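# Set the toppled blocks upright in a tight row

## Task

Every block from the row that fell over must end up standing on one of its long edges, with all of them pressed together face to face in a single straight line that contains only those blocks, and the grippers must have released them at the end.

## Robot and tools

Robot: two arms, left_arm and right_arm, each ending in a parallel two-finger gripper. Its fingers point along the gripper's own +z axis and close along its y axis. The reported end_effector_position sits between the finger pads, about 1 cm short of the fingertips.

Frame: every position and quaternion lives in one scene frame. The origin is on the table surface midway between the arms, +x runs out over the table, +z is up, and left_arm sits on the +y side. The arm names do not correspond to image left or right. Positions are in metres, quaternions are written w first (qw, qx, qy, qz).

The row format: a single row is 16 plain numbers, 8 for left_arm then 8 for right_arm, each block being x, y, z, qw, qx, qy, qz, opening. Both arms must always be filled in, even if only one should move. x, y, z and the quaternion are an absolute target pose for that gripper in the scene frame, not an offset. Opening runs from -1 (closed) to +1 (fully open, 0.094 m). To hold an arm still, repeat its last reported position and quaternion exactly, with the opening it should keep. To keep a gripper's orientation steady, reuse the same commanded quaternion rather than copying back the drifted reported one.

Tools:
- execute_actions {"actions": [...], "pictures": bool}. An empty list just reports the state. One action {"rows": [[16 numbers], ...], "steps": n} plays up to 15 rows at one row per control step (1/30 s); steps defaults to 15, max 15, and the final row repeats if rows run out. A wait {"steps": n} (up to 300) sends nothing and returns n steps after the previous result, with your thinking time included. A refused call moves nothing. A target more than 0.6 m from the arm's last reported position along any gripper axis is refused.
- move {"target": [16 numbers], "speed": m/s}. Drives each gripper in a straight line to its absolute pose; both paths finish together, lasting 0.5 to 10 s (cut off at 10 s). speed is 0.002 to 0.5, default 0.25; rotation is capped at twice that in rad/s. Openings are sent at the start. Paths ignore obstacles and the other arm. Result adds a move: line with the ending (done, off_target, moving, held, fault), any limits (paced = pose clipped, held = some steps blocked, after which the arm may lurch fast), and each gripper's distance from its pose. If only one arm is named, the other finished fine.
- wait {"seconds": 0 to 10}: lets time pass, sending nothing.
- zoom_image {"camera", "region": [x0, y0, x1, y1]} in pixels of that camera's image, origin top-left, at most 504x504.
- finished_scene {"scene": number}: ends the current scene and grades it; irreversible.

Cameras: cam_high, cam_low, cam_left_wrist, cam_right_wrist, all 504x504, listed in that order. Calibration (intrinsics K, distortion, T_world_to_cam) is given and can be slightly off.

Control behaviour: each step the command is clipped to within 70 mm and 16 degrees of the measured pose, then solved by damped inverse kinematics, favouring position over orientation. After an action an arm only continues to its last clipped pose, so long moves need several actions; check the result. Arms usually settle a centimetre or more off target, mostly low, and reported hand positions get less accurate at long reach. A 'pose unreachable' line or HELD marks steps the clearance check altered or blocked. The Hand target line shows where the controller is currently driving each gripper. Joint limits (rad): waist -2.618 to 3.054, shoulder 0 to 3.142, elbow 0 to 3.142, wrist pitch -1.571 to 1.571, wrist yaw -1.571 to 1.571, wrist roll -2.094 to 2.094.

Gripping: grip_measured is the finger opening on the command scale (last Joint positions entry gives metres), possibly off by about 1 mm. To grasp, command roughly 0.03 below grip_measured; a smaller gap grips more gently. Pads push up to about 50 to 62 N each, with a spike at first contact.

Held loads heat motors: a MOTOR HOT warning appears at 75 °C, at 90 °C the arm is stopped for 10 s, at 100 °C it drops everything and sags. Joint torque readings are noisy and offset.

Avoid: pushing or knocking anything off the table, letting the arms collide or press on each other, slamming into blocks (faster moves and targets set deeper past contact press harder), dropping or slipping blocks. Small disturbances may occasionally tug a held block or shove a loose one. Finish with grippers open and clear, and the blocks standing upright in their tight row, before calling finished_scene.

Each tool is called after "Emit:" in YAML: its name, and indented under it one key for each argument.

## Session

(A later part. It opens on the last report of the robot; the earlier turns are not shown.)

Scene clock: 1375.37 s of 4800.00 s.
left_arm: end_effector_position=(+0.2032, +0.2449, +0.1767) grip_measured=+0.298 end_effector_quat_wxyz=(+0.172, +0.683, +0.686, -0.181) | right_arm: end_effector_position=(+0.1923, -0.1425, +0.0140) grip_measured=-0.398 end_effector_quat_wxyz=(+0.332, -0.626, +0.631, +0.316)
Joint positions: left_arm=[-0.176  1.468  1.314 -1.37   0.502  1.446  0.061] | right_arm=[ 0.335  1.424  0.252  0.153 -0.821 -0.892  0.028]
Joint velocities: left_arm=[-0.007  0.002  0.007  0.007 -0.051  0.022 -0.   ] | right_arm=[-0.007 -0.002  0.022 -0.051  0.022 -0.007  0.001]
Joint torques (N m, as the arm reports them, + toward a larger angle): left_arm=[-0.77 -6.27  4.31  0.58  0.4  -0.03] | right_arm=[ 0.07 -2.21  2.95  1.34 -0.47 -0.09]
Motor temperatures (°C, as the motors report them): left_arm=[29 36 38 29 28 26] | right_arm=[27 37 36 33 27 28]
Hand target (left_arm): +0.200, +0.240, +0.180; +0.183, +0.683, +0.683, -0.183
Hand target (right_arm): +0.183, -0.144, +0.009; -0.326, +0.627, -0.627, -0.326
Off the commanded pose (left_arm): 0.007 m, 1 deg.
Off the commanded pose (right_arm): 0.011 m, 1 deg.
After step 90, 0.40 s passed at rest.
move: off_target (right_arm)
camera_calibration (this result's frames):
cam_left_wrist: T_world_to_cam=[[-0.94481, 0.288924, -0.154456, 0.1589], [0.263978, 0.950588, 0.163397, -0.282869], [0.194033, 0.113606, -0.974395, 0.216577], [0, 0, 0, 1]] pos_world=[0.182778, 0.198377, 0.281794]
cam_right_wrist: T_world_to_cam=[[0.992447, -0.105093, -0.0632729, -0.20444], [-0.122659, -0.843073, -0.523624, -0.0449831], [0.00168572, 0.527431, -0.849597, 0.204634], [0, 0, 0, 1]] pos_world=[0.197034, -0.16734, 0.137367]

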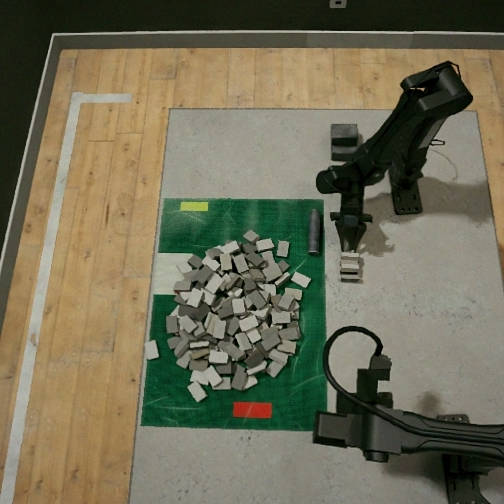

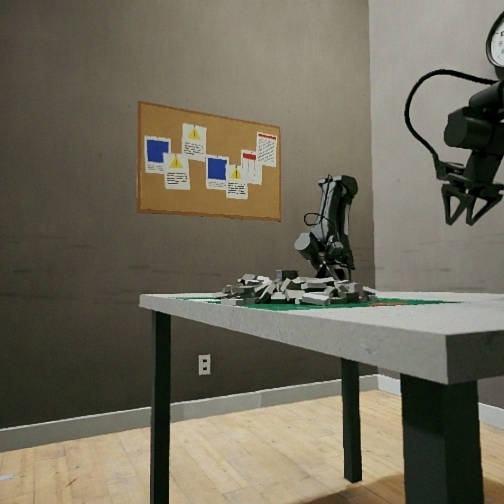

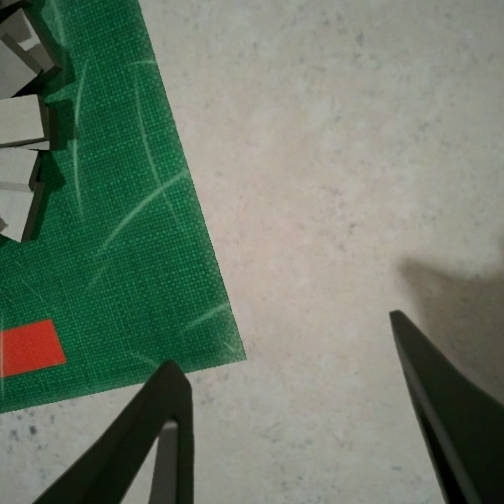

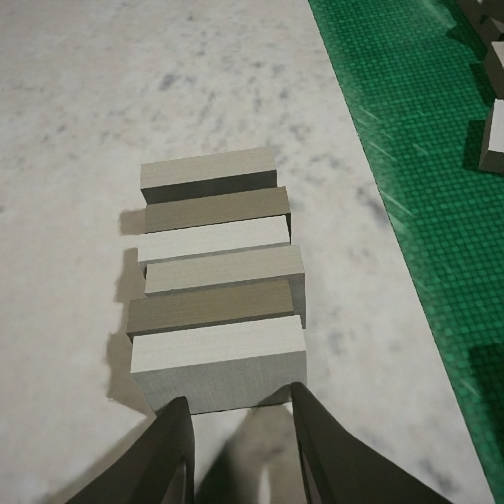

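Emit:
move:
  target: [0.200,0.240,0.180,0.183,0.683,0.683,-0.183,0.3,0.180,-0.133,0.0085,-0.3265,0.6272,-0.6272,-0.3265,-0.4]
  speed: 0.004

Emit:
zoom_image:
  camera: "cam_right_wrist"
  region: [100, 160, 360, 440]

Scene clock: 1383.60 s of 4800.00 s.
left_arm: end_effector_position=(+0.2032, +0.2449, +0.1767) grip_measured=+0.298 end_effector_quat_wxyz=(+0.172, +0.684, +0.686, -0.180) | right_arm: end_effector_position=(+0.1898, -0.1343, +0.0121) grip_measured=-0.398 end_effector_quat_wxyz=(+0.335, -0.627, +0.630, +0.313)
Joint positions: left_arm=[-0.176  1.468  1.314 -1.37   0.501  1.446  0.061] | right_arm=[ 0.388  1.437  0.234  0.238 -0.787 -0.826  0.028]
Joint velocities: left_arm=[ 0.012  0.002 -0.017 -0.022 -0.081  0.037 -0.   ] | right_arm=[-0.007  0.012 -0.007  0.007  0.037 -0.022 -0.   ]
Joint torques (N m, as the arm reports them, + toward a larger angle): left_arm=[-0.77 -6.22  4.27  0.57  0.41 -0.05] | right_arm=[ 1.14 -2.25  3.47  1.44 -0.47  0.08]
Motor temperatures (°C, as the motors report them): left_arm=[29 36 38 29 28 26] | right_arm=[27 37 36 34 27 28]
Hand target (left_arm): +0.200, +0.240, +0.180; +0.183, +0.683, +0.683, -0.183
Hand target (right_arm): +0.180, -0.133, +0.009; -0.327, +0.627, -0.627, -0.327
Off the commanded pose (left_arm): 0.007 m, 1 deg.
Off the commanded pose (right_arm): 0.011 m, 2 deg.
After step 90, 0.90 s passed at rest.
move: off_target (right_arm)
camera_calibration (this result's frames):
cam_left_wrist: T_world_to_cam=[[-0.944809, 0.288965, -0.154386, 0.158862], [0.263955, 0.95053, 0.163768, -0.282969], [0.194071, 0.113978, -0.974343, 0.216428], [0, 0, 0, 1]] pos_world=[0.182783, 0.198396, 0.281743]
cam_right_wrist: T_world_to_cam=[[0.992579, -0.10832, -0.0552662, -0.201845], [-0.121171, -0.842663, -0.52463, -0.0396094], [0.0102571, 0.527433, -0.849535, 0.197044], [0, 0, 0, 1]] pos_world=[0.193527, -0.159169, 0.13546]

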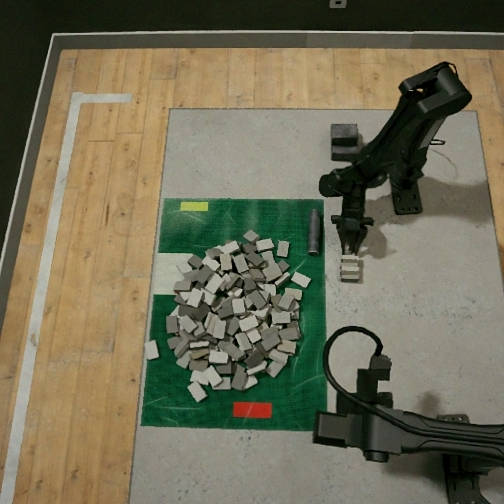

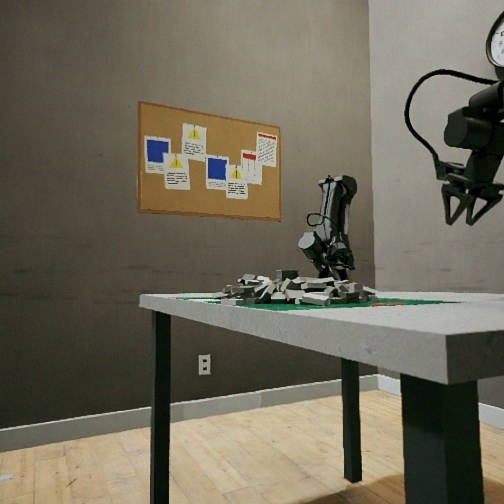

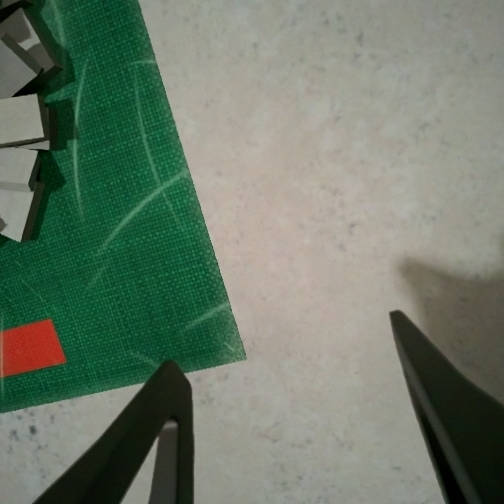

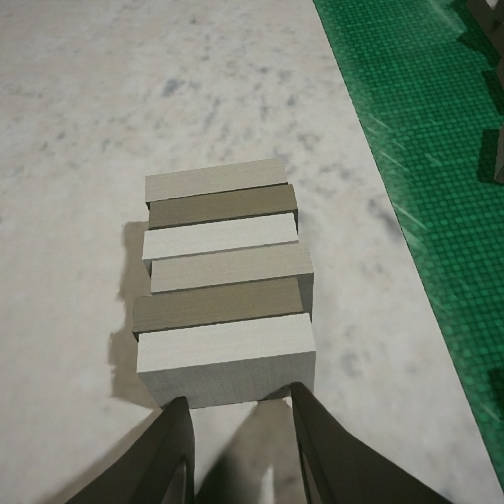

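Region (100, 160, 360, 440) of cam_right_wrist's 504x504 image, scaled by 1.800, with more detail than that image has; it fills the left 468 columns of this view, and the rest is white.

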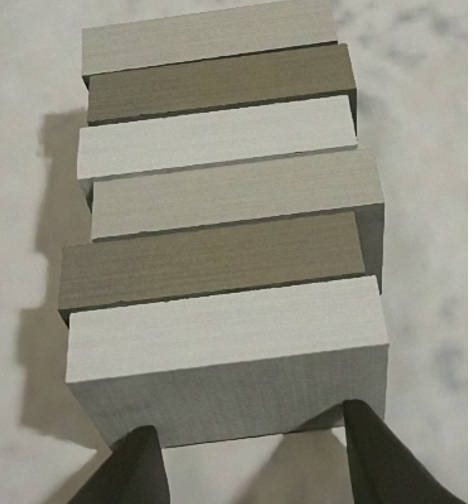

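Emit:
move:
  target: [0.200,0.240,0.180,0.183,0.683,0.683,-0.183,0.3,0.183,-0.155,0.075,-0.3265,0.6272,-0.6272,-0.3265,-0.4]
  speed: 0.03

Emit:
move:
  target: [0.200,0.240,0.180,0.183,0.683,0.683,-0.183,0.3,0.186,-0.078,0.085,-0.4056,0.5793,-0.5793,-0.4056,0.3]
  speed: 0.05

Scene clock: 1411.90 s of 4800.00 s.
left_arm: end_effector_position=(+0.2032, +0.2450, +0.1767) grip_measured=+0.298 end_effector_quat_wxyz=(+0.171, +0.684, +0.686, -0.180) | right_arm: end_effector_position=(+0.1741, -0.1584, +0.0579) grip_measured=-0.398 end_effector_quat_wxyz=(+0.302, -0.624, +0.641, +0.328)
Joint positions: left_arm=[-0.176  1.468  1.314 -1.37   0.501  1.446  0.061] | right_arm=[ 0.285  1.133  0.359 -0.372 -0.849 -0.973  0.028]
Joint velocities: left_arm=[-0.002  0.012  0.007 -0.022  0.066 -0.022  0.   ] | right_arm=[-0.027 -0.007 -0.007 -0.037 -0.051  0.022 -0.001]
Joint torques (N m, as the arm reports them, + toward a larger angle): left_arm=[-0.81 -6.19  4.3   0.57  0.41 -0.03] | right_arm=[-0.76 -4.11  9.16  0.82 -0.53 -0.13]
Motor temperatures (°C, as the motors report them): left_arm=[29 36 38 29 28 26] | right_arm=[27 36 36 34 28 28]
Hand target (left_arm): +0.200, +0.240, +0.180; +0.183, +0.683, +0.683, -0.183
Hand target (right_arm): +0.182, -0.155, +0.074; -0.325, +0.628, -0.627, -0.326
Off the commanded pose (left_arm): 0.007 m, 1 deg.
Off the commanded pose (right_arm): 0.020 m, 3 deg.
After step 90, 22.57 s passed at rest.
move: off_target (right_arm)
camera_calibration (this result's frames):
cam_left_wrist: T_world_to_cam=[[-0.944808, 0.289007, -0.154315, 0.158825], [0.263931, 0.950473, 0.164139, -0.283068], [0.19411, 0.114351, -0.974292, 0.21628], [0, 0, 0, 1]] pos_world=[0.182787, 0.198415, 0.281692]
cam_right_wrist: T_world_to_cam=[[0.987912, -0.0966417, -0.121202, -0.179782], [-0.144354, -0.858493, -0.492089, -0.0381869], [-0.056495, 0.503637, -0.862066, 0.257446], [0, 0, 0, 1]] pos_world=[0.186641, -0.179817, 0.181354]

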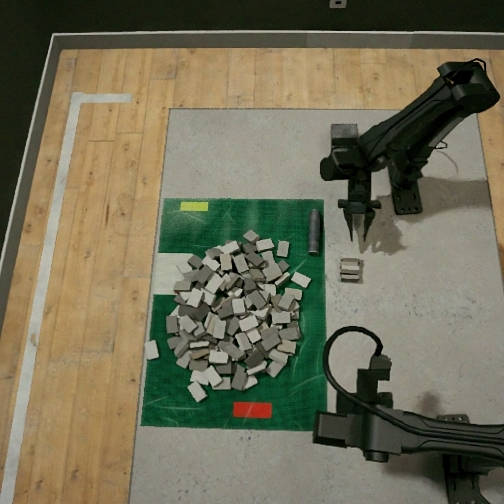

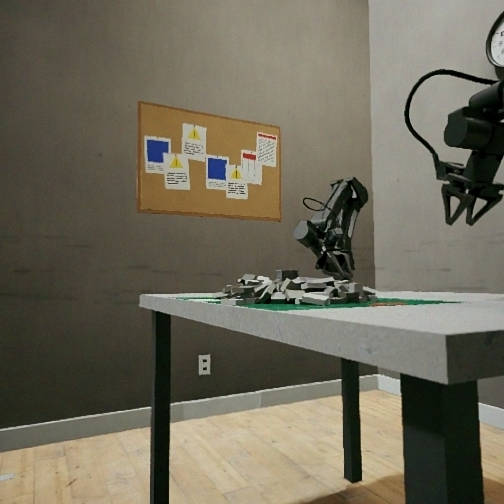

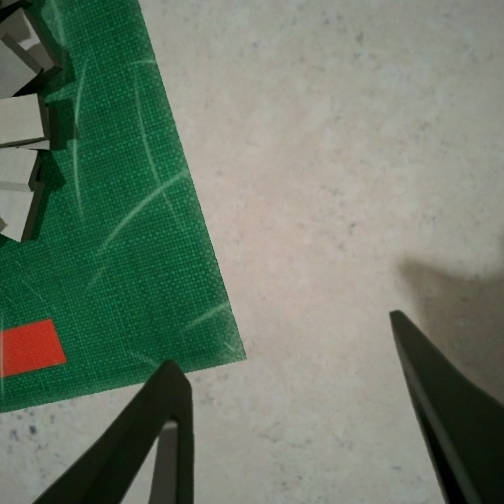

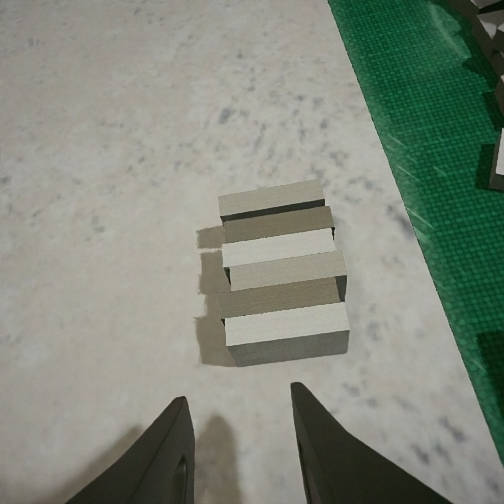

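Scene clock: 1415.43 s of 4800.00 s.
left_arm: end_effector_position=(+0.2032, +0.2450, +0.1766) grip_measured=+0.298 end_effector_quat_wxyz=(+0.171, +0.684, +0.686, -0.180) | right_arm: end_effector_position=(+0.1920, -0.0766, +0.0912) grip_measured=+0.298 end_effector_quat_wxyz=(+0.417, -0.575, +0.578, +0.401)
Joint positions: left_arm=[-0.176  1.468  1.314 -1.37   0.5    1.446  0.061] | right_arm=[ 0.541  1.364  0.26   0.582 -0.847 -0.424  0.061]
Joint velocities: left_arm=[-0.002  0.002 -0.002  0.051  0.022 -0.022  0.   ] | right_arm=[ 0.002 -0.002  0.002  0.022  0.037 -0.007  0.   ]
Joint torques (N m, as the arm reports them, + toward a larger angle): left_arm=[-0.81 -6.24  4.25  0.6   0.4  -0.04] | right_arm=[ 0.84 -2.49  4.62  1.75 -0.2   0.07]
Motor temperatures (°C, as the motors report them): left_arm=[29 36 38 29 28 26] | right_arm=[27 36 36 34 28 28]
Hand target (left_arm): +0.200, +0.240, +0.180; +0.183, +0.683, +0.683, -0.183
Hand target (right_arm): +0.187, -0.077, +0.086; -0.409, +0.575, -0.580, -0.407
Off the commanded pose (left_arm): 0.007 m, 1 deg.
Off the commanded pose (right_arm): 0.009 m, 1 deg.
move: done
camera_calibration (this result's frames):
cam_left_wrist: T_world_to_cam=[[-0.944807, 0.289048, -0.154245, 0.158787], [0.263907, 0.950415, 0.16451, -0.283168], [0.194148, 0.114723, -0.974241, 0.216132], [0, 0, 0, 1]] pos_world=[0.182792, 0.198434, 0.281641]
cam_right_wrist: T_world_to_cam=[[0.993128, -0.0795728, -0.08582, -0.188442], [-0.117021, -0.664425, -0.738137, 0.0830831], [0.00171465, 0.743107, -0.66917, 0.235492], [0, 0, 0, 1]] pos_world=[0.196466, -0.134788, 0.202739]

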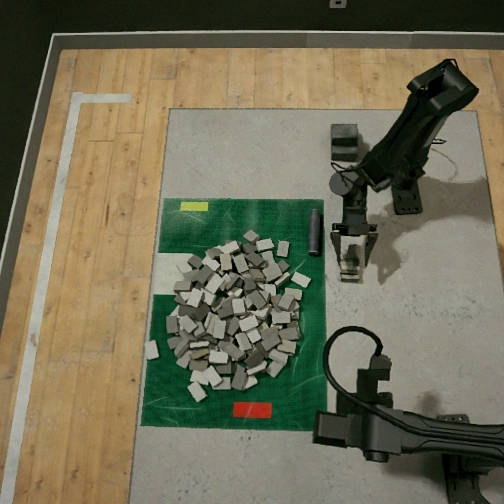

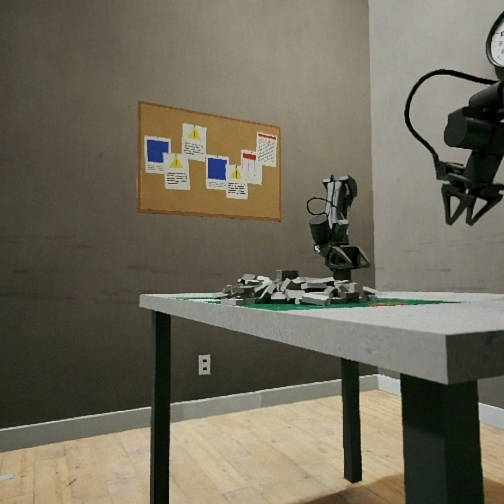

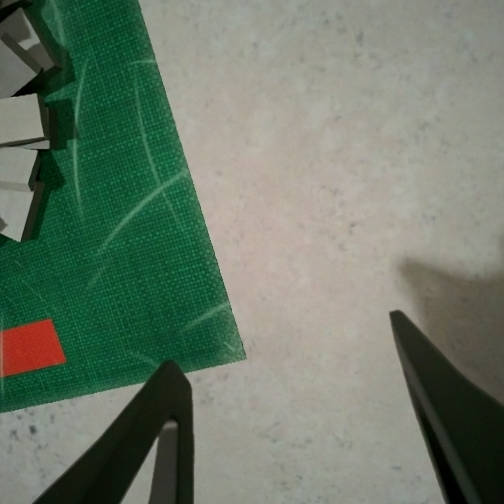

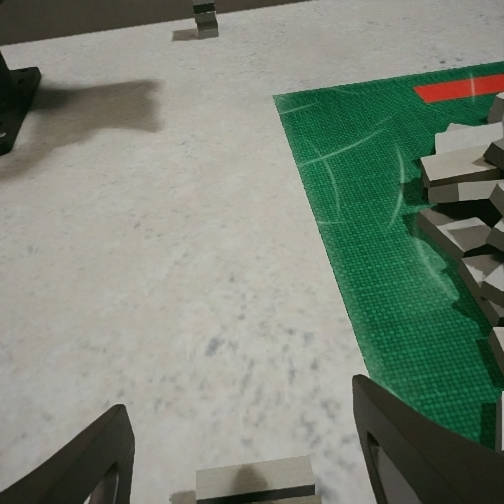

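Emit:
execute_actions:
  actions: []

Scene clock: 1422.30 s of 4800.00 s.
left_arm: end_effector_position=(+0.2032, +0.2450, +0.1766) grip_measured=+0.298 end_effector_quat_wxyz=(+0.171, +0.684, +0.686, -0.180) | right_arm: end_effector_position=(+0.1921, -0.0765, +0.0916) grip_measured=+0.298 end_effector_quat_wxyz=(+0.418, -0.575, +0.578, +0.401)
Joint positions: left_arm=[-0.176  1.468  1.314 -1.37   0.5    1.446  0.061] | right_arm=[ 0.541  1.364  0.26   0.585 -0.847 -0.423  0.061]
Joint velocities: left_arm=[-0.007 -0.012  0.002 -0.022 -0.066 -0.066  0.   ] | right_arm=[-0.002 -0.012 -0.012  0.037  0.081  0.007  0.   ]
Joint torques (N m, as the arm reports them, + toward a larger angle): left_arm=[-0.79 -6.17  4.32  0.57  0.41 -0.04] | right_arm=[ 0.87 -2.46  4.51  1.77 -0.19  0.1 ]
Motor temperatures (°C, as the motors report them): left_arm=[29 36 38 29 28 26] | right_arm=[27 36 36 35 27 28]
Hand target (left_arm): +0.200, +0.240, +0.180; +0.183, +0.683, +0.683, -0.183
Hand target (right_arm): +0.186, -0.077, +0.086; -0.409, +0.575, -0.580, -0.407
Off the commanded pose (left_arm): 0.007 m, 1 deg.
Off the commanded pose (right_arm): 0.009 m, 2 deg.
Steps of this call (steps 1 to 90: nothing new was sent; then 3.87 s passed at rest). Readings (end_effector_position):
1: left_arm (+0.2032, +0.2450, +0.1766) | right_arm (+0.1919, -0.0766, +0.0912)
2: left_arm (+0.2032, +0.2450, +0.1766) | right_arm (+0.1920, -0.0766, +0.0912)
4: left_arm (+0.2032, +0.2450, +0.1766) | right_arm (+0.1920, -0.0765, +0.0914)
8: left_arm (+0.2032, +0.2450, +0.1766) | right_arm (+0.1921, -0.0765, +0.0915)
90: the state above
camera_calibration (this result's frames):
cam_left_wrist: T_world_to_cam=[[-0.944807, 0.289048, -0.154245, 0.158787], [0.263907, 0.950415, 0.16451, -0.283168], [0.194148, 0.114723, -0.974241, 0.216132], [0, 0, 0, 1]] pos_world=[0.182792, 0.198434, 0.281641]
cam_right_wrist: T_world_to_cam=[[0.99319, -0.0798109, -0.0848812, -0.18866], [-0.116478, -0.663197, -0.739325, 0.0835439], [0.00271324, 0.744177, -0.667977, 0.235444], [0, 0, 0, 1]] pos_world=[0.196467, -0.134863, 0.203024]

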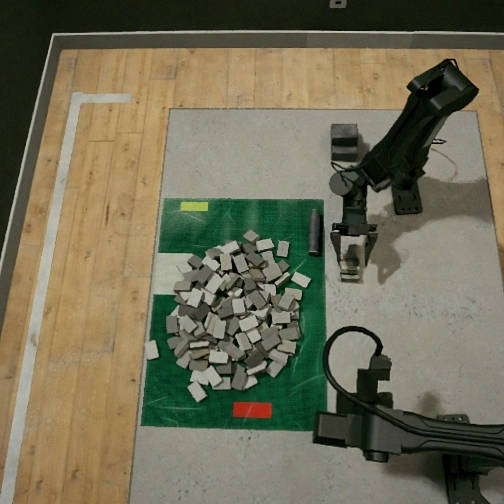

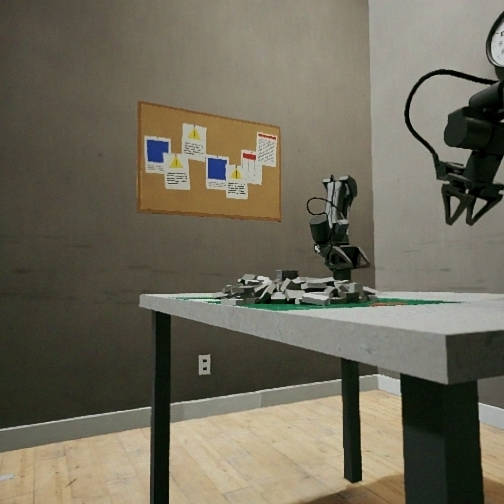

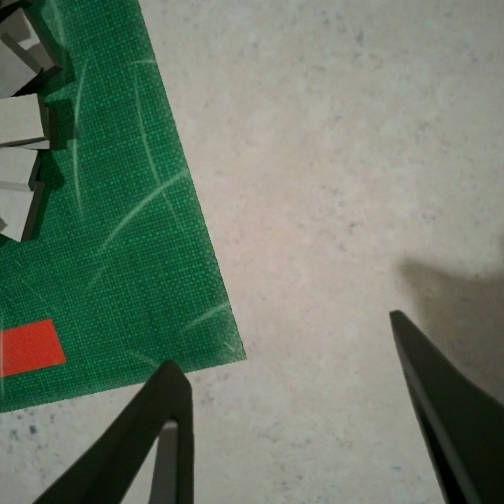

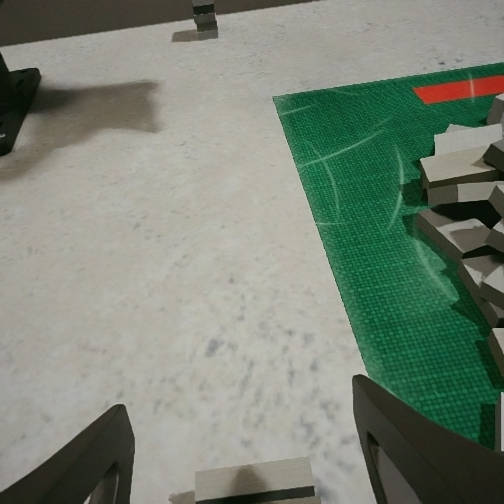

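Emit:
move:
  target: [0.200,0.240,0.180,0.183,0.683,0.683,-0.183,0.3,0.184,-0.078,0.04,-0.4056,0.5793,-0.5793,-0.4056,0.3]
  speed: 0.03

Scene clock: 1430.93 s of 4800.00 s.
left_arm: end_effector_position=(+0.2032, +0.2450, +0.1766) grip_measured=+0.298 end_effector_quat_wxyz=(+0.171, +0.684, +0.686, -0.180) | right_arm: end_effector_position=(+0.1924, -0.0764, +0.0436) grip_measured=+0.298 end_effector_quat_wxyz=(+0.411, -0.574, +0.583, +0.402)
Joint positions: left_arm=[-0.176  1.468  1.314 -1.37   0.5    1.446  0.061] | right_arm=[ 0.541  1.703  0.2    0.966 -0.846 -0.423  0.061]
Joint velocities: left_arm=[-0.017  0.012  0.007  0.022 -0.007 -0.037 -0.001] | right_arm=[-0.007 -0.002  0.002 -0.007  0.022  0.037 -0.001]
Joint torques (N m, as the arm reports them, + toward a larger angle): left_arm=[-0.78 -6.18  4.34  0.57  0.4  -0.05] | right_arm=[ 0.81 -3.63  2.31  1.74 -0.24 -0.1 ]
Motor temperatures (°C, as the motors report them): left_arm=[29 36 38 29 28 26] | right_arm=[27 36 35 36 27 28]
Hand target (left_arm): +0.200, +0.240, +0.180; +0.183, +0.683, +0.683, -0.183
Hand target (right_arm): +0.184, -0.078, +0.039; -0.405, +0.580, -0.579, -0.405
Off the commanded pose (left_arm): 0.007 m, 1 deg.
Off the commanded pose (right_arm): 0.009 m, 1 deg.
After step 90, 3.37 s passed at rest.
move: done
camera_calibration (this result's frames):
cam_left_wrist: T_world_to_cam=[[-0.944807, 0.289048, -0.154245, 0.158787], [0.263907, 0.950415, 0.16451, -0.283168], [0.194148, 0.114723, -0.974241, 0.216132], [0, 0, 0, 1]] pos_world=[0.182792, 0.198434, 0.281641]
cam_right_wrist: T_world_to_cam=[[0.991908, -0.0817373, -0.0971428, -0.192379], [-0.12684, -0.670711, -0.730793, 0.0491744], [-0.0054218, 0.737201, -0.675652, 0.204725], [0, 0, 0, 1]] pos_world=[0.19817, -0.133666, 0.155571]

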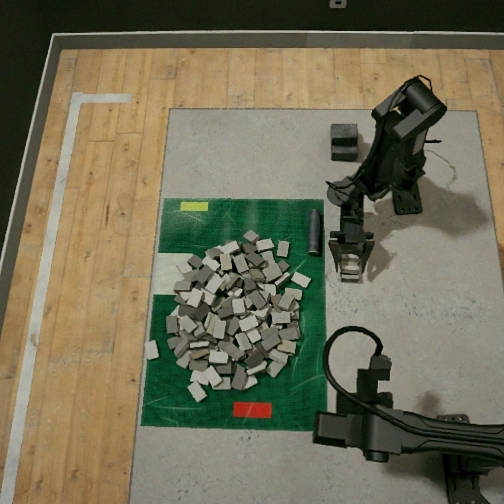

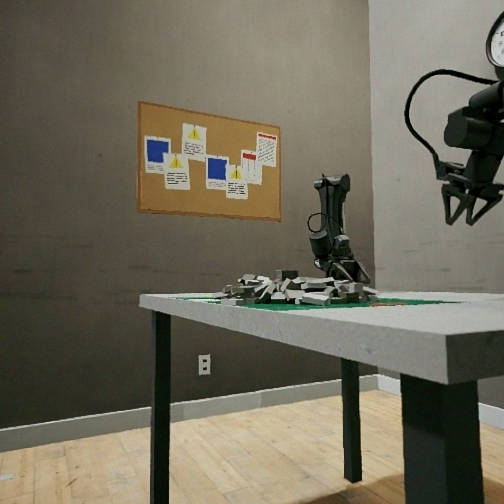

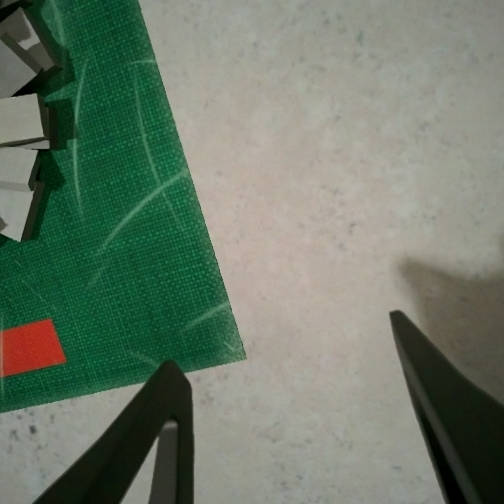

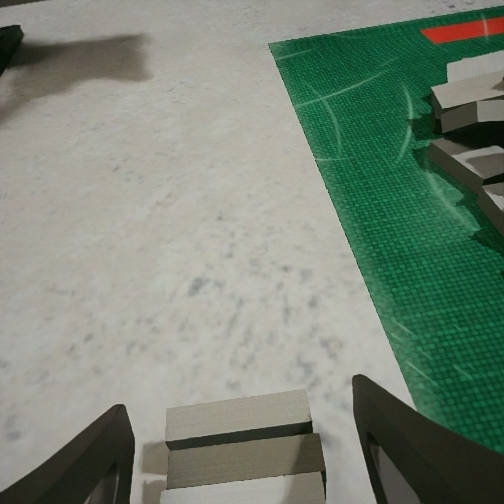

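Emit:
move:
  target: [0.200,0.240,0.180,0.183,0.683,0.683,-0.183,0.3,0.184,-0.078,0.014,-0.4056,0.5793,-0.5793,-0.4056,0.3]
  speed: 0.01

Scene clock: 1444.17 s of 4800.00 s.
left_arm: end_effector_position=(+0.2032, +0.2451, +0.1766) grip_measured=+0.298 end_effector_quat_wxyz=(+0.171, +0.684, +0.686, -0.180) | right_arm: end_effector_position=(+0.1943, -0.0751, +0.0174) grip_measured=+0.298 end_effector_quat_wxyz=(+0.413, -0.574, +0.582, +0.402)
Joint positions: left_arm=[-0.176  1.468  1.314 -1.37   0.5    1.446  0.061] | right_arm=[ 0.541  1.94   0.2    1.207 -0.845 -0.423  0.061]
Joint velocities: left_arm=[-0.002  0.007 -0.002  0.022 -0.081 -0.007 -0.001] | right_arm=[-0.027 -0.007  0.002 -0.037  0.007 -0.007  0.   ]
Joint torques (N m, as the arm reports them, + toward a larger angle): left_arm=[-0.82 -6.19  4.29  0.6   0.42 -0.05] | right_arm=[ 0.87 -4.23  0.56  1.75 -0.26 -0.08]
Motor temperatures (°C, as the motors report them): left_arm=[29 36 38 29 28 26] | right_arm=[27 36 35 36 27 28]
Hand target (left_arm): +0.200, +0.240, +0.180; +0.183, +0.683, +0.683, -0.183
Hand target (right_arm): +0.184, -0.078, +0.014; -0.405, +0.580, -0.579, -0.406
Off the commanded pose (left_arm): 0.007 m, 1 deg.
Off the commanded pose (right_arm): 0.011 m, 1 deg.
After step 90, 6.90 s passed at rest.
move: off_target (right_arm)
camera_calibration (this result's frames):
cam_left_wrist: T_world_to_cam=[[-0.944805, 0.28909, -0.154174, 0.15875], [0.263883, 0.950358, 0.16488, -0.283267], [0.194186, 0.115096, -0.974189, 0.215984], [0, 0, 0, 1]] pos_world=[0.182796, 0.198453, 0.28159]
cam_right_wrist: T_world_to_cam=[[0.992187, -0.0818622, -0.0941477, -0.196804], [-0.124724, -0.669135, -0.7326, 0.0309187], [-0.00302533, 0.738618, -0.674117, 0.185687], [0, 0, 0, 1]] pos_world=[0.199684, -0.132574, 0.129297]

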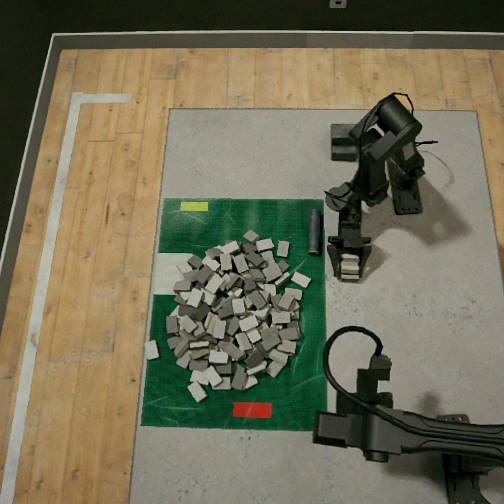

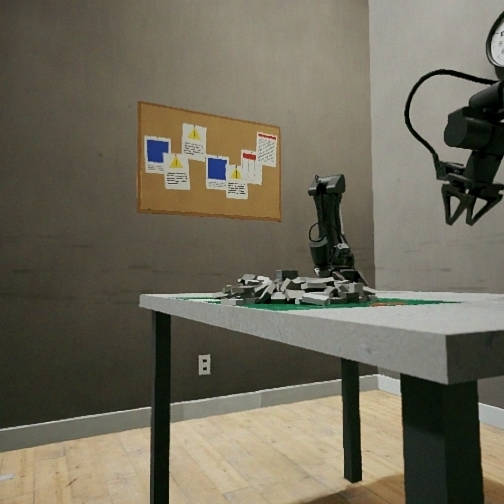

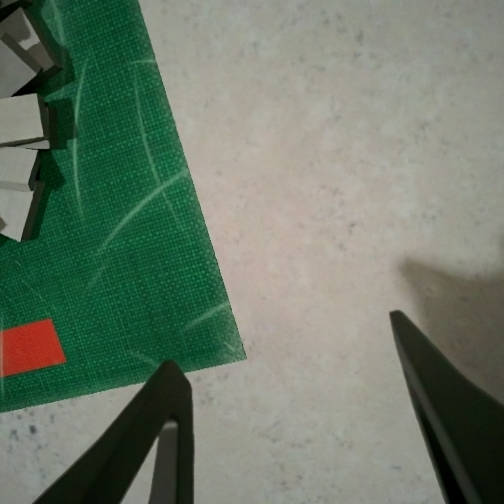

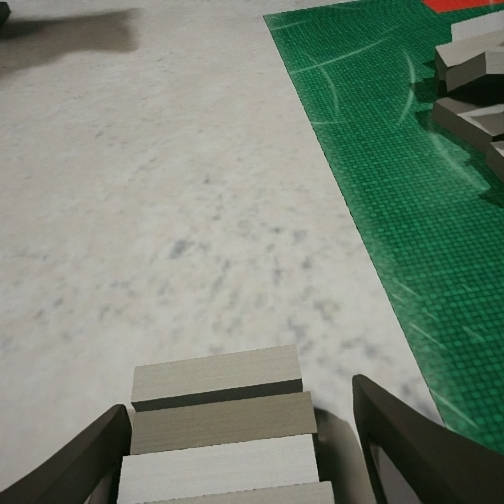

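Emit:
move:
  target: [0.200,0.240,0.180,0.183,0.683,0.683,-0.183,0.3,0.179,-0.079,0.014,-0.4056,0.5793,-0.5793,-0.4056,0.3]
  speed: 0.005

Scene clock: 1451.63 s of 4800.00 s.
left_arm: end_effector_position=(+0.2032, +0.2451, +0.1766) grip_measured=+0.298 end_effector_quat_wxyz=(+0.171, +0.684, +0.686, -0.180) | right_arm: end_effector_position=(+0.1879, -0.0763, +0.0181) grip_measured=+0.298 end_effector_quat_wxyz=(+0.415, -0.578, +0.577, +0.401)
Joint positions: left_arm=[-0.176  1.468  1.314 -1.37   0.5    1.446  0.061] | right_arm=[ 0.553  1.94   0.178  1.238 -0.84  -0.423  0.061]
Joint velocities: left_arm=[-0.012 -0.002  0.007 -0.037  0.022  0.037  0.   ] | right_arm=[-0.007 -0.012  0.002  0.066 -0.037 -0.007  0.   ]
Joint torques (N m, as the arm reports them, + toward a larger angle): left_arm=[-0.81 -6.22  4.24  0.58  0.41 -0.04] | right_arm=[ 0.84 -4.25  0.59  1.76 -0.17  0.  ]
Motor temperatures (°C, as the motors report them): left_arm=[29 36 38 29 28 26] | right_arm=[27 36 35 37 27 28]
Hand target (left_arm): +0.200, +0.240, +0.180; +0.183, +0.683, +0.683, -0.183
Hand target (right_arm): +0.179, -0.079, +0.014; -0.405, +0.579, -0.579, -0.405
Off the commanded pose (left_arm): 0.007 m, 1 deg.
Off the commanded pose (right_arm): 0.010 m, 1 deg.
After step 90, 0.90 s passed at rest.
move: done
camera_calibration (this result's frames):
cam_left_wrist: T_world_to_cam=[[-0.944805, 0.28909, -0.154174, 0.15875], [0.263883, 0.950358, 0.16488, -0.283267], [0.194186, 0.115096, -0.974189, 0.215984], [0, 0, 0, 1]] pos_world=[0.182796, 0.198453, 0.28159]
cam_right_wrist: T_world_to_cam=[[0.993529, -0.0744245, -0.0857981, -0.190367], [-0.113551, -0.667744, -0.735679, 0.0279391], [-0.00253863, 0.740661, -0.671874, 0.187056], [0, 0, 0, 1]] pos_world=[0.192783, -0.134057, 0.129899]

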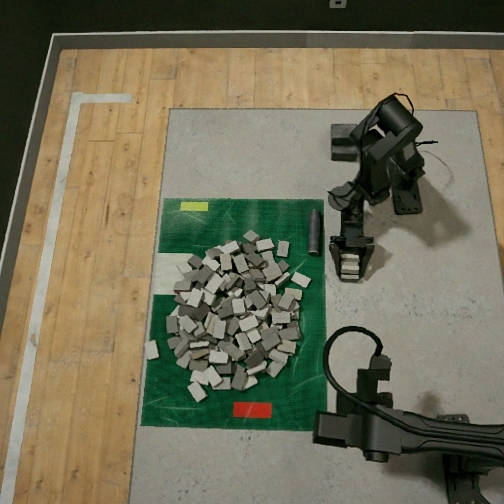

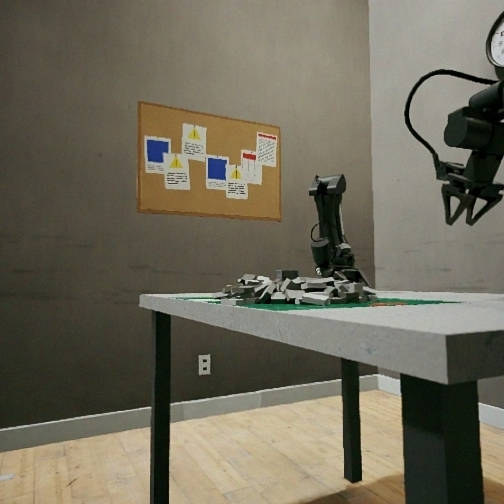

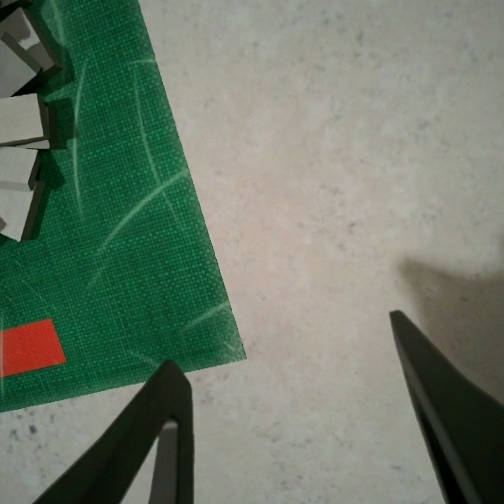

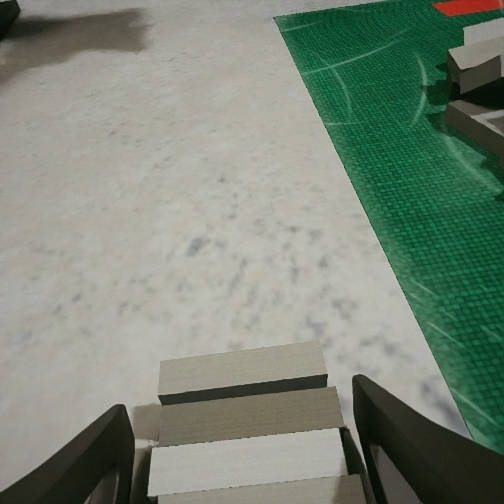

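Emit:
execute_actions:
  actions:
    - {"rows":[[0.200,0.240,0.180,0.183,0.683,0.683,-0.183,0.3,0.179,-0.079,0.014,-0.4056,0.5793,-0.5793,-0.4056,0.27],[0.200,0.240,0.180,0.183,0.683,0.683,-0.183,0.3,0.179,-0.079,0.014,-0.4056,0.5793,-0.5793,-0.4056,0.24],[0.200,0.240,0.180,0.183,0.683,0.683,-0.183,0.3,0.179,-0.079,0.014,-0.4056,0.5793,-0.5793,-0.4056,0.21],[0.200,0.240,0.180,0.183,0.683,0.683,-0.183,0.3,0.179,-0.079,0.014,-0.4056,0.5793,-0.5793,-0.4056,0.18],[0.200,0.240,0.180,0.183,0.683,0.683,-0.183,0.3,0.179,-0.079,0.014,-0.4056,0.5793,-0.5793,-0.4056,0.15],[0.200,0.240,0.180,0.183,0.683,0.683,-0.183,0.3,0.179,-0.079,0.014,-0.4056,0.5793,-0.5793,-0.4056,0.12],[0.200,0.240,0.180,0.183,0.683,0.683,-0.183,0.3,0.179,-0.079,0.014,-0.4056,0.5793,-0.5793,-0.4056,0.10],[0.200,0.240,0.180,0.183,0.683,0.683,-0.183,0.3,0.179,-0.079,0.014,-0.4056,0.5793,-0.5793,-0.4056,0.08],[0.200,0.240,0.180,0.183,0.683,0.683,-0.183,0.3,0.179,-0.079,0.014,-0.4056,0.5793,-0.5793,-0.4056,0.06],[0.200,0.240,0.180,0.183,0.683,0.683,-0.183,0.3,0.179,-0.079,0.014,-0.4056,0.5793,-0.5793,-0.4056,0.045],[0.200,0.240,0.180,0.183,0.683,0.683,-0.183,0.3,0.179,-0.079,0.014,-0.4056,0.5793,-0.5793,-0.4056,0.03],[0.200,0.240,0.180,0.183,0.683,0.683,-0.183,0.3,0.179,-0.079,0.014,-0.4056,0.5793,-0.5793,-0.4056,0.015],[0.200,0.240,0.180,0.183,0.683,0.683,-0.183,0.3,0.179,-0.079,0.014,-0.4056,0.5793,-0.5793,-0.4056,0.0],[0.200,0.240,0.180,0.183,0.683,0.683,-0.183,0.3,0.179,-0.079,0.014,-0.4056,0.5793,-0.5793,-0.4056,-0.015],[0.200,0.240,0.180,0.183,0.683,0.683,-0.183,0.3,0.179,-0.079,0.014,-0.4056,0.5793,-0.5793,-0.4056,-0.03]],"steps":15}

Scene clock: 1461.40 s of 4800.00 s.
left_arm: end_effector_position=(+0.2032, +0.2451, +0.1766) grip_measured=+0.298 end_effector_quat_wxyz=(+0.171, +0.684, +0.686, -0.180) | right_arm: end_effector_position=(+0.1891, -0.0763, +0.0183) grip_measured=-0.020 end_effector_quat_wxyz=(+0.417, -0.577, +0.578, +0.399)
Joint positions: left_arm=[-0.176  1.468  1.314 -1.37   0.5    1.446  0.061] | right_arm=[ 0.553  1.94   0.178  1.242 -0.834 -0.423  0.046]
Joint velocities: left_arm=[-0.017 -0.007  0.002 -0.051 -0.007  0.007 -0.001] | right_arm=[-0.022  0.002  0.002 -0.095 -0.022 -0.022 -0.017]
Joint torques (N m, as the arm reports them, + toward a larger angle): left_arm=[-0.84 -6.22  4.33  0.58  0.43 -0.03] | right_arm=[ 0.72 -4.22  0.7   1.75 -0.22  0.02]
Motor temperatures (°C, as the motors report them): left_arm=[29 36 38 29 28 26] | right_arm=[27 36 35 37 27 28]
Hand target (left_arm): +0.200, +0.240, +0.180; +0.183, +0.683, +0.683, -0.183
Hand target (right_arm): +0.179, -0.079, +0.014; -0.405, +0.579, -0.579, -0.405
Off the commanded pose (left_arm): 0.007 m, 1 deg.
Off the commanded pose (right_arm): 0.011 m, 1 deg.
Steps of this call (steps 1 to 90: nothing new was sent; then 6.27 s passed at rest; steps 91 to 105: all 15 steps of this action). Readings (end_effector_position):
91: left_arm (+0.2032, +0.2451, +0.1766) | right_arm (+0.1880, -0.0762, +0.0183)
92: left_arm (+0.2032, +0.2451, +0.1766) | right_arm (+0.1880, -0.0762, +0.0183)
94: left_arm (+0.2032, +0.2451, +0.1766) | right_arm (+0.1880, -0.0762, +0.0183)
98: left_arm (+0.2032, +0.2451, +0.1766) | right_arm (+0.1880, -0.0762, +0.0183)
105: the state above
camera_calibration (this result's frames):
cam_left_wrist: T_world_to_cam=[[-0.944805, 0.28909, -0.154174, 0.15875], [0.263883, 0.950358, 0.16488, -0.283267], [0.194186, 0.115096, -0.974189, 0.215984], [0, 0, 0, 1]] pos_world=[0.182796, 0.198453, 0.28159]
cam_right_wrist: T_world_to_cam=[[0.993495, -0.0793887, -0.0816353, -0.191962], [-0.113805, -0.667512, -0.735851, 0.0282458], [0.00392571, 0.740355, -0.672205, 0.185886], [0, 0, 0, 1]] pos_world=[0.193198, -0.134007, 0.130067]

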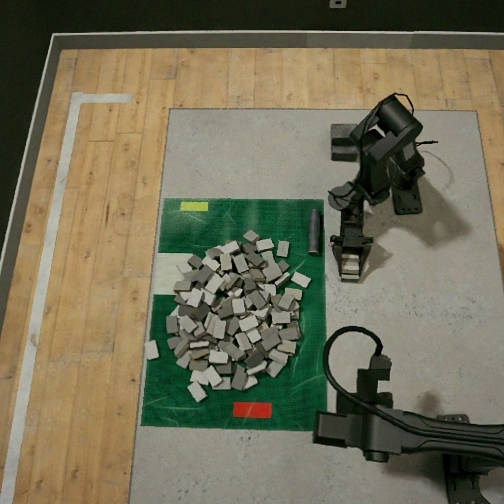

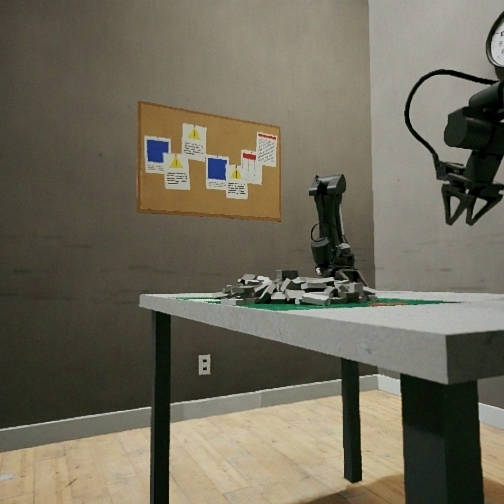

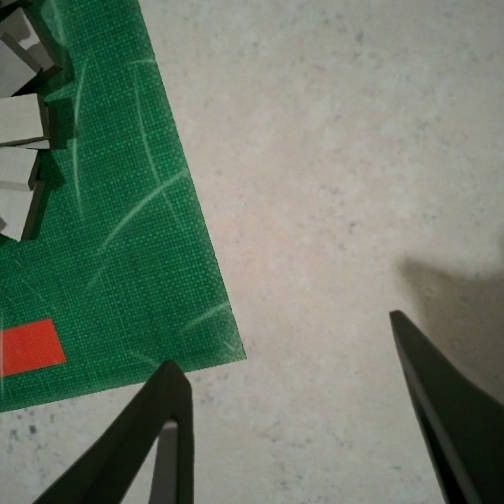

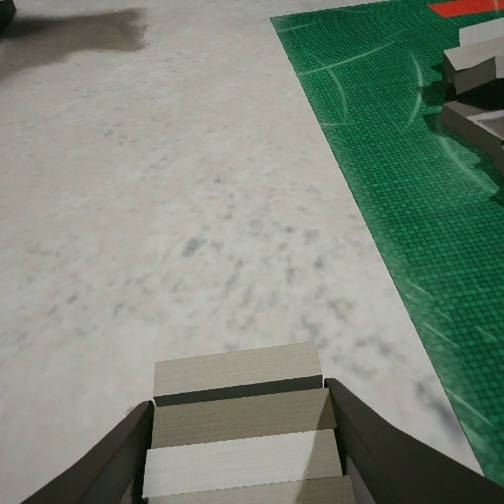

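Emit:
execute_actions:
  actions:
    - {"rows":[[0.200,0.240,0.180,0.183,0.683,0.683,-0.183,0.3,0.179,-0.079,0.014,-0.4056,0.5793,-0.5793,-0.4056,-0.04],[0.200,0.240,0.180,0.183,0.683,0.683,-0.183,0.3,0.179,-0.079,0.014,-0.4056,0.5793,-0.5793,-0.4056,-0.05],[0.200,0.240,0.180,0.183,0.683,0.683,-0.183,0.3,0.179,-0.079,0.014,-0.4056,0.5793,-0.5793,-0.4056,-0.06],[0.200,0.240,0.180,0.183,0.683,0.683,-0.183,0.3,0.179,-0.079,0.014,-0.4056,0.5793,-0.5793,-0.4056,-0.07],[0.200,0.240,0.180,0.183,0.683,0.683,-0.183,0.3,0.179,-0.079,0.014,-0.4056,0.5793,-0.5793,-0.4056,-0.08],[0.200,0.240,0.180,0.183,0.683,0.683,-0.183,0.3,0.179,-0.079,0.014,-0.4056,0.5793,-0.5793,-0.4056,-0.09],[0.200,0.240,0.180,0.183,0.683,0.683,-0.183,0.3,0.179,-0.079,0.014,-0.4056,0.5793,-0.5793,-0.4056,-0.10],[0.200,0.240,0.180,0.183,0.683,0.683,-0.183,0.3,0.179,-0.079,0.014,-0.4056,0.5793,-0.5793,-0.4056,-0.11],[0.200,0.240,0.180,0.183,0.683,0.683,-0.183,0.3,0.179,-0.079,0.014,-0.4056,0.5793,-0.5793,-0.4056,-0.12],[0.200,0.240,0.180,0.183,0.683,0.683,-0.183,0.3,0.179,-0.079,0.014,-0.4056,0.5793,-0.5793,-0.4056,-0.13]],"steps":15}

Emit:
zoom_image:
  camera: "cam_right_wrist"
  region: [80,300,420,504]

Scene clock: 1467.60 s of 4800.00 s.
left_arm: end_effector_position=(+0.2032, +0.2451, +0.1766) grip_measured=+0.298 end_effector_quat_wxyz=(+0.171, +0.684, +0.686, -0.180) | right_arm: end_effector_position=(+0.1892, -0.0763, +0.0183) grip_measured=-0.096 end_effector_quat_wxyz=(+0.417, -0.577, +0.578, +0.399)
Joint positions: left_arm=[-0.176  1.468  1.314 -1.37   0.5    1.446  0.061] | right_arm=[ 0.553  1.94   0.178  1.242 -0.834 -0.423  0.042]
Joint velocities: left_arm=[ 0.002  0.007 -0.027 -0.007 -0.022  0.037 -0.001] | right_arm=[ 0.002 -0.022  0.012 -0.022  0.11  -0.022 -0.001]
Joint torques (N m, as the arm reports them, + toward a larger angle): left_arm=[-0.75 -6.24  4.31  0.56  0.41 -0.04] | right_arm=[ 0.77 -4.16  0.73  1.75 -0.24  0.02]
Motor temperatures (°C, as the motors report them): left_arm=[29 36 37 29 28 26] | right_arm=[27 36 34 37 27 28]
Hand target (left_arm): +0.200, +0.240, +0.180; +0.183, +0.683, +0.683, -0.183
Hand target (right_arm): +0.179, -0.079, +0.014; -0.405, +0.580, -0.579, -0.406
Off the commanded pose (left_arm): 0.007 m, 1 deg.
Off the commanded pose (right_arm): 0.011 m, 2 deg.
Steps of this call (steps 1 to 90: nothing new was sent; then 2.70 s passed at rest; steps 91 to 105: all 15 steps of this action). Readings (end_effector_position):
91: left_arm (+0.2032, +0.2451, +0.1766) | right_arm (+0.1891, -0.0763, +0.0183)
92: left_arm (+0.2032, +0.2451, +0.1766) | right_arm (+0.1891, -0.0763, +0.0183)
94: left_arm (+0.2032, +0.2451, +0.1766) | right_arm (+0.1892, -0.0763, +0.0182)
98: left_arm (+0.2032, +0.2451, +0.1766) | right_arm (+0.1892, -0.0763, +0.0183)
105: the state above
camera_calibration (this result's frames):
cam_left_wrist: T_world_to_cam=[[-0.944805, 0.28909, -0.154174, 0.15875], [0.263883, 0.950358, 0.16488, -0.283267], [0.194186, 0.115096, -0.974189, 0.215984], [0, 0, 0, 1]] pos_world=[0.182796, 0.198453, 0.28159]
cam_right_wrist: T_world_to_cam=[[0.993486, -0.0800523, -0.0810998, -0.192172], [-0.113854, -0.667492, -0.735861, 0.0282845], [0.00477396, 0.740302, -0.672258, 0.18573], [0, 0, 0, 1]] pos_world=[0.193254, -0.134, 0.130086]

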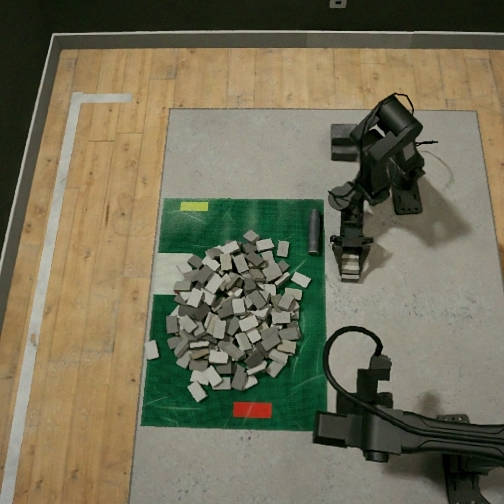

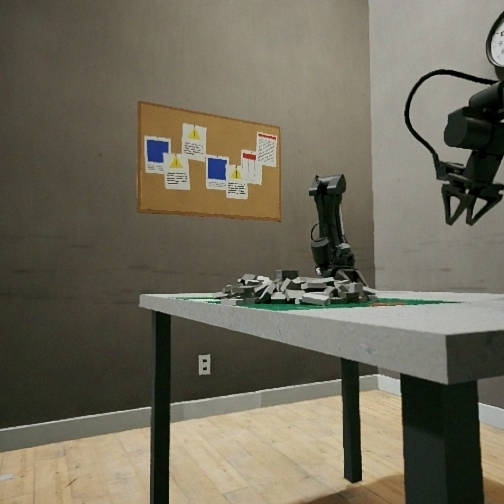

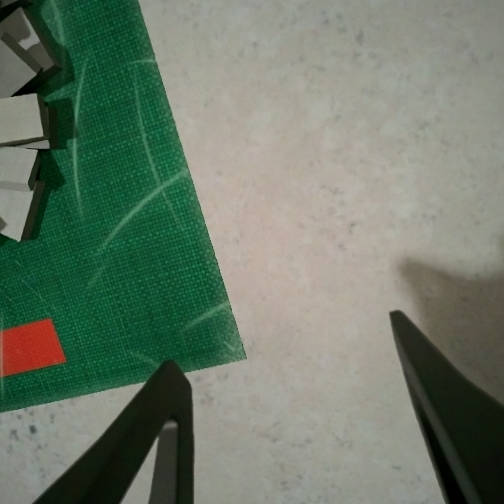

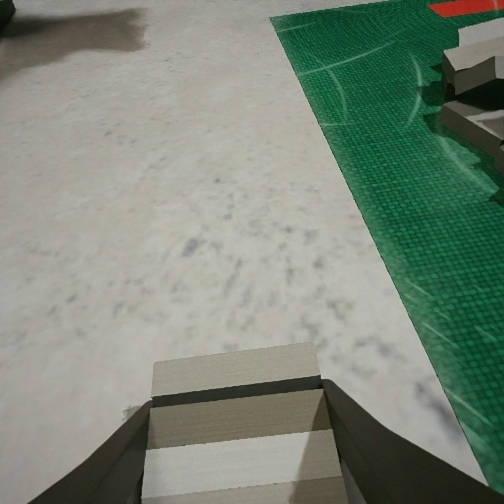

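Region (80, 300, 420, 504) of cam_right_wrist's 504x504 image, scaled by 1.482, with more detail than that image has; it fills the top 302 rows of this view, and the rest is white.

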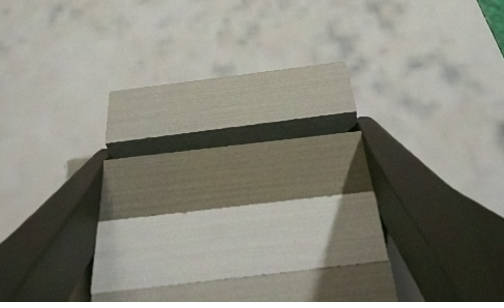

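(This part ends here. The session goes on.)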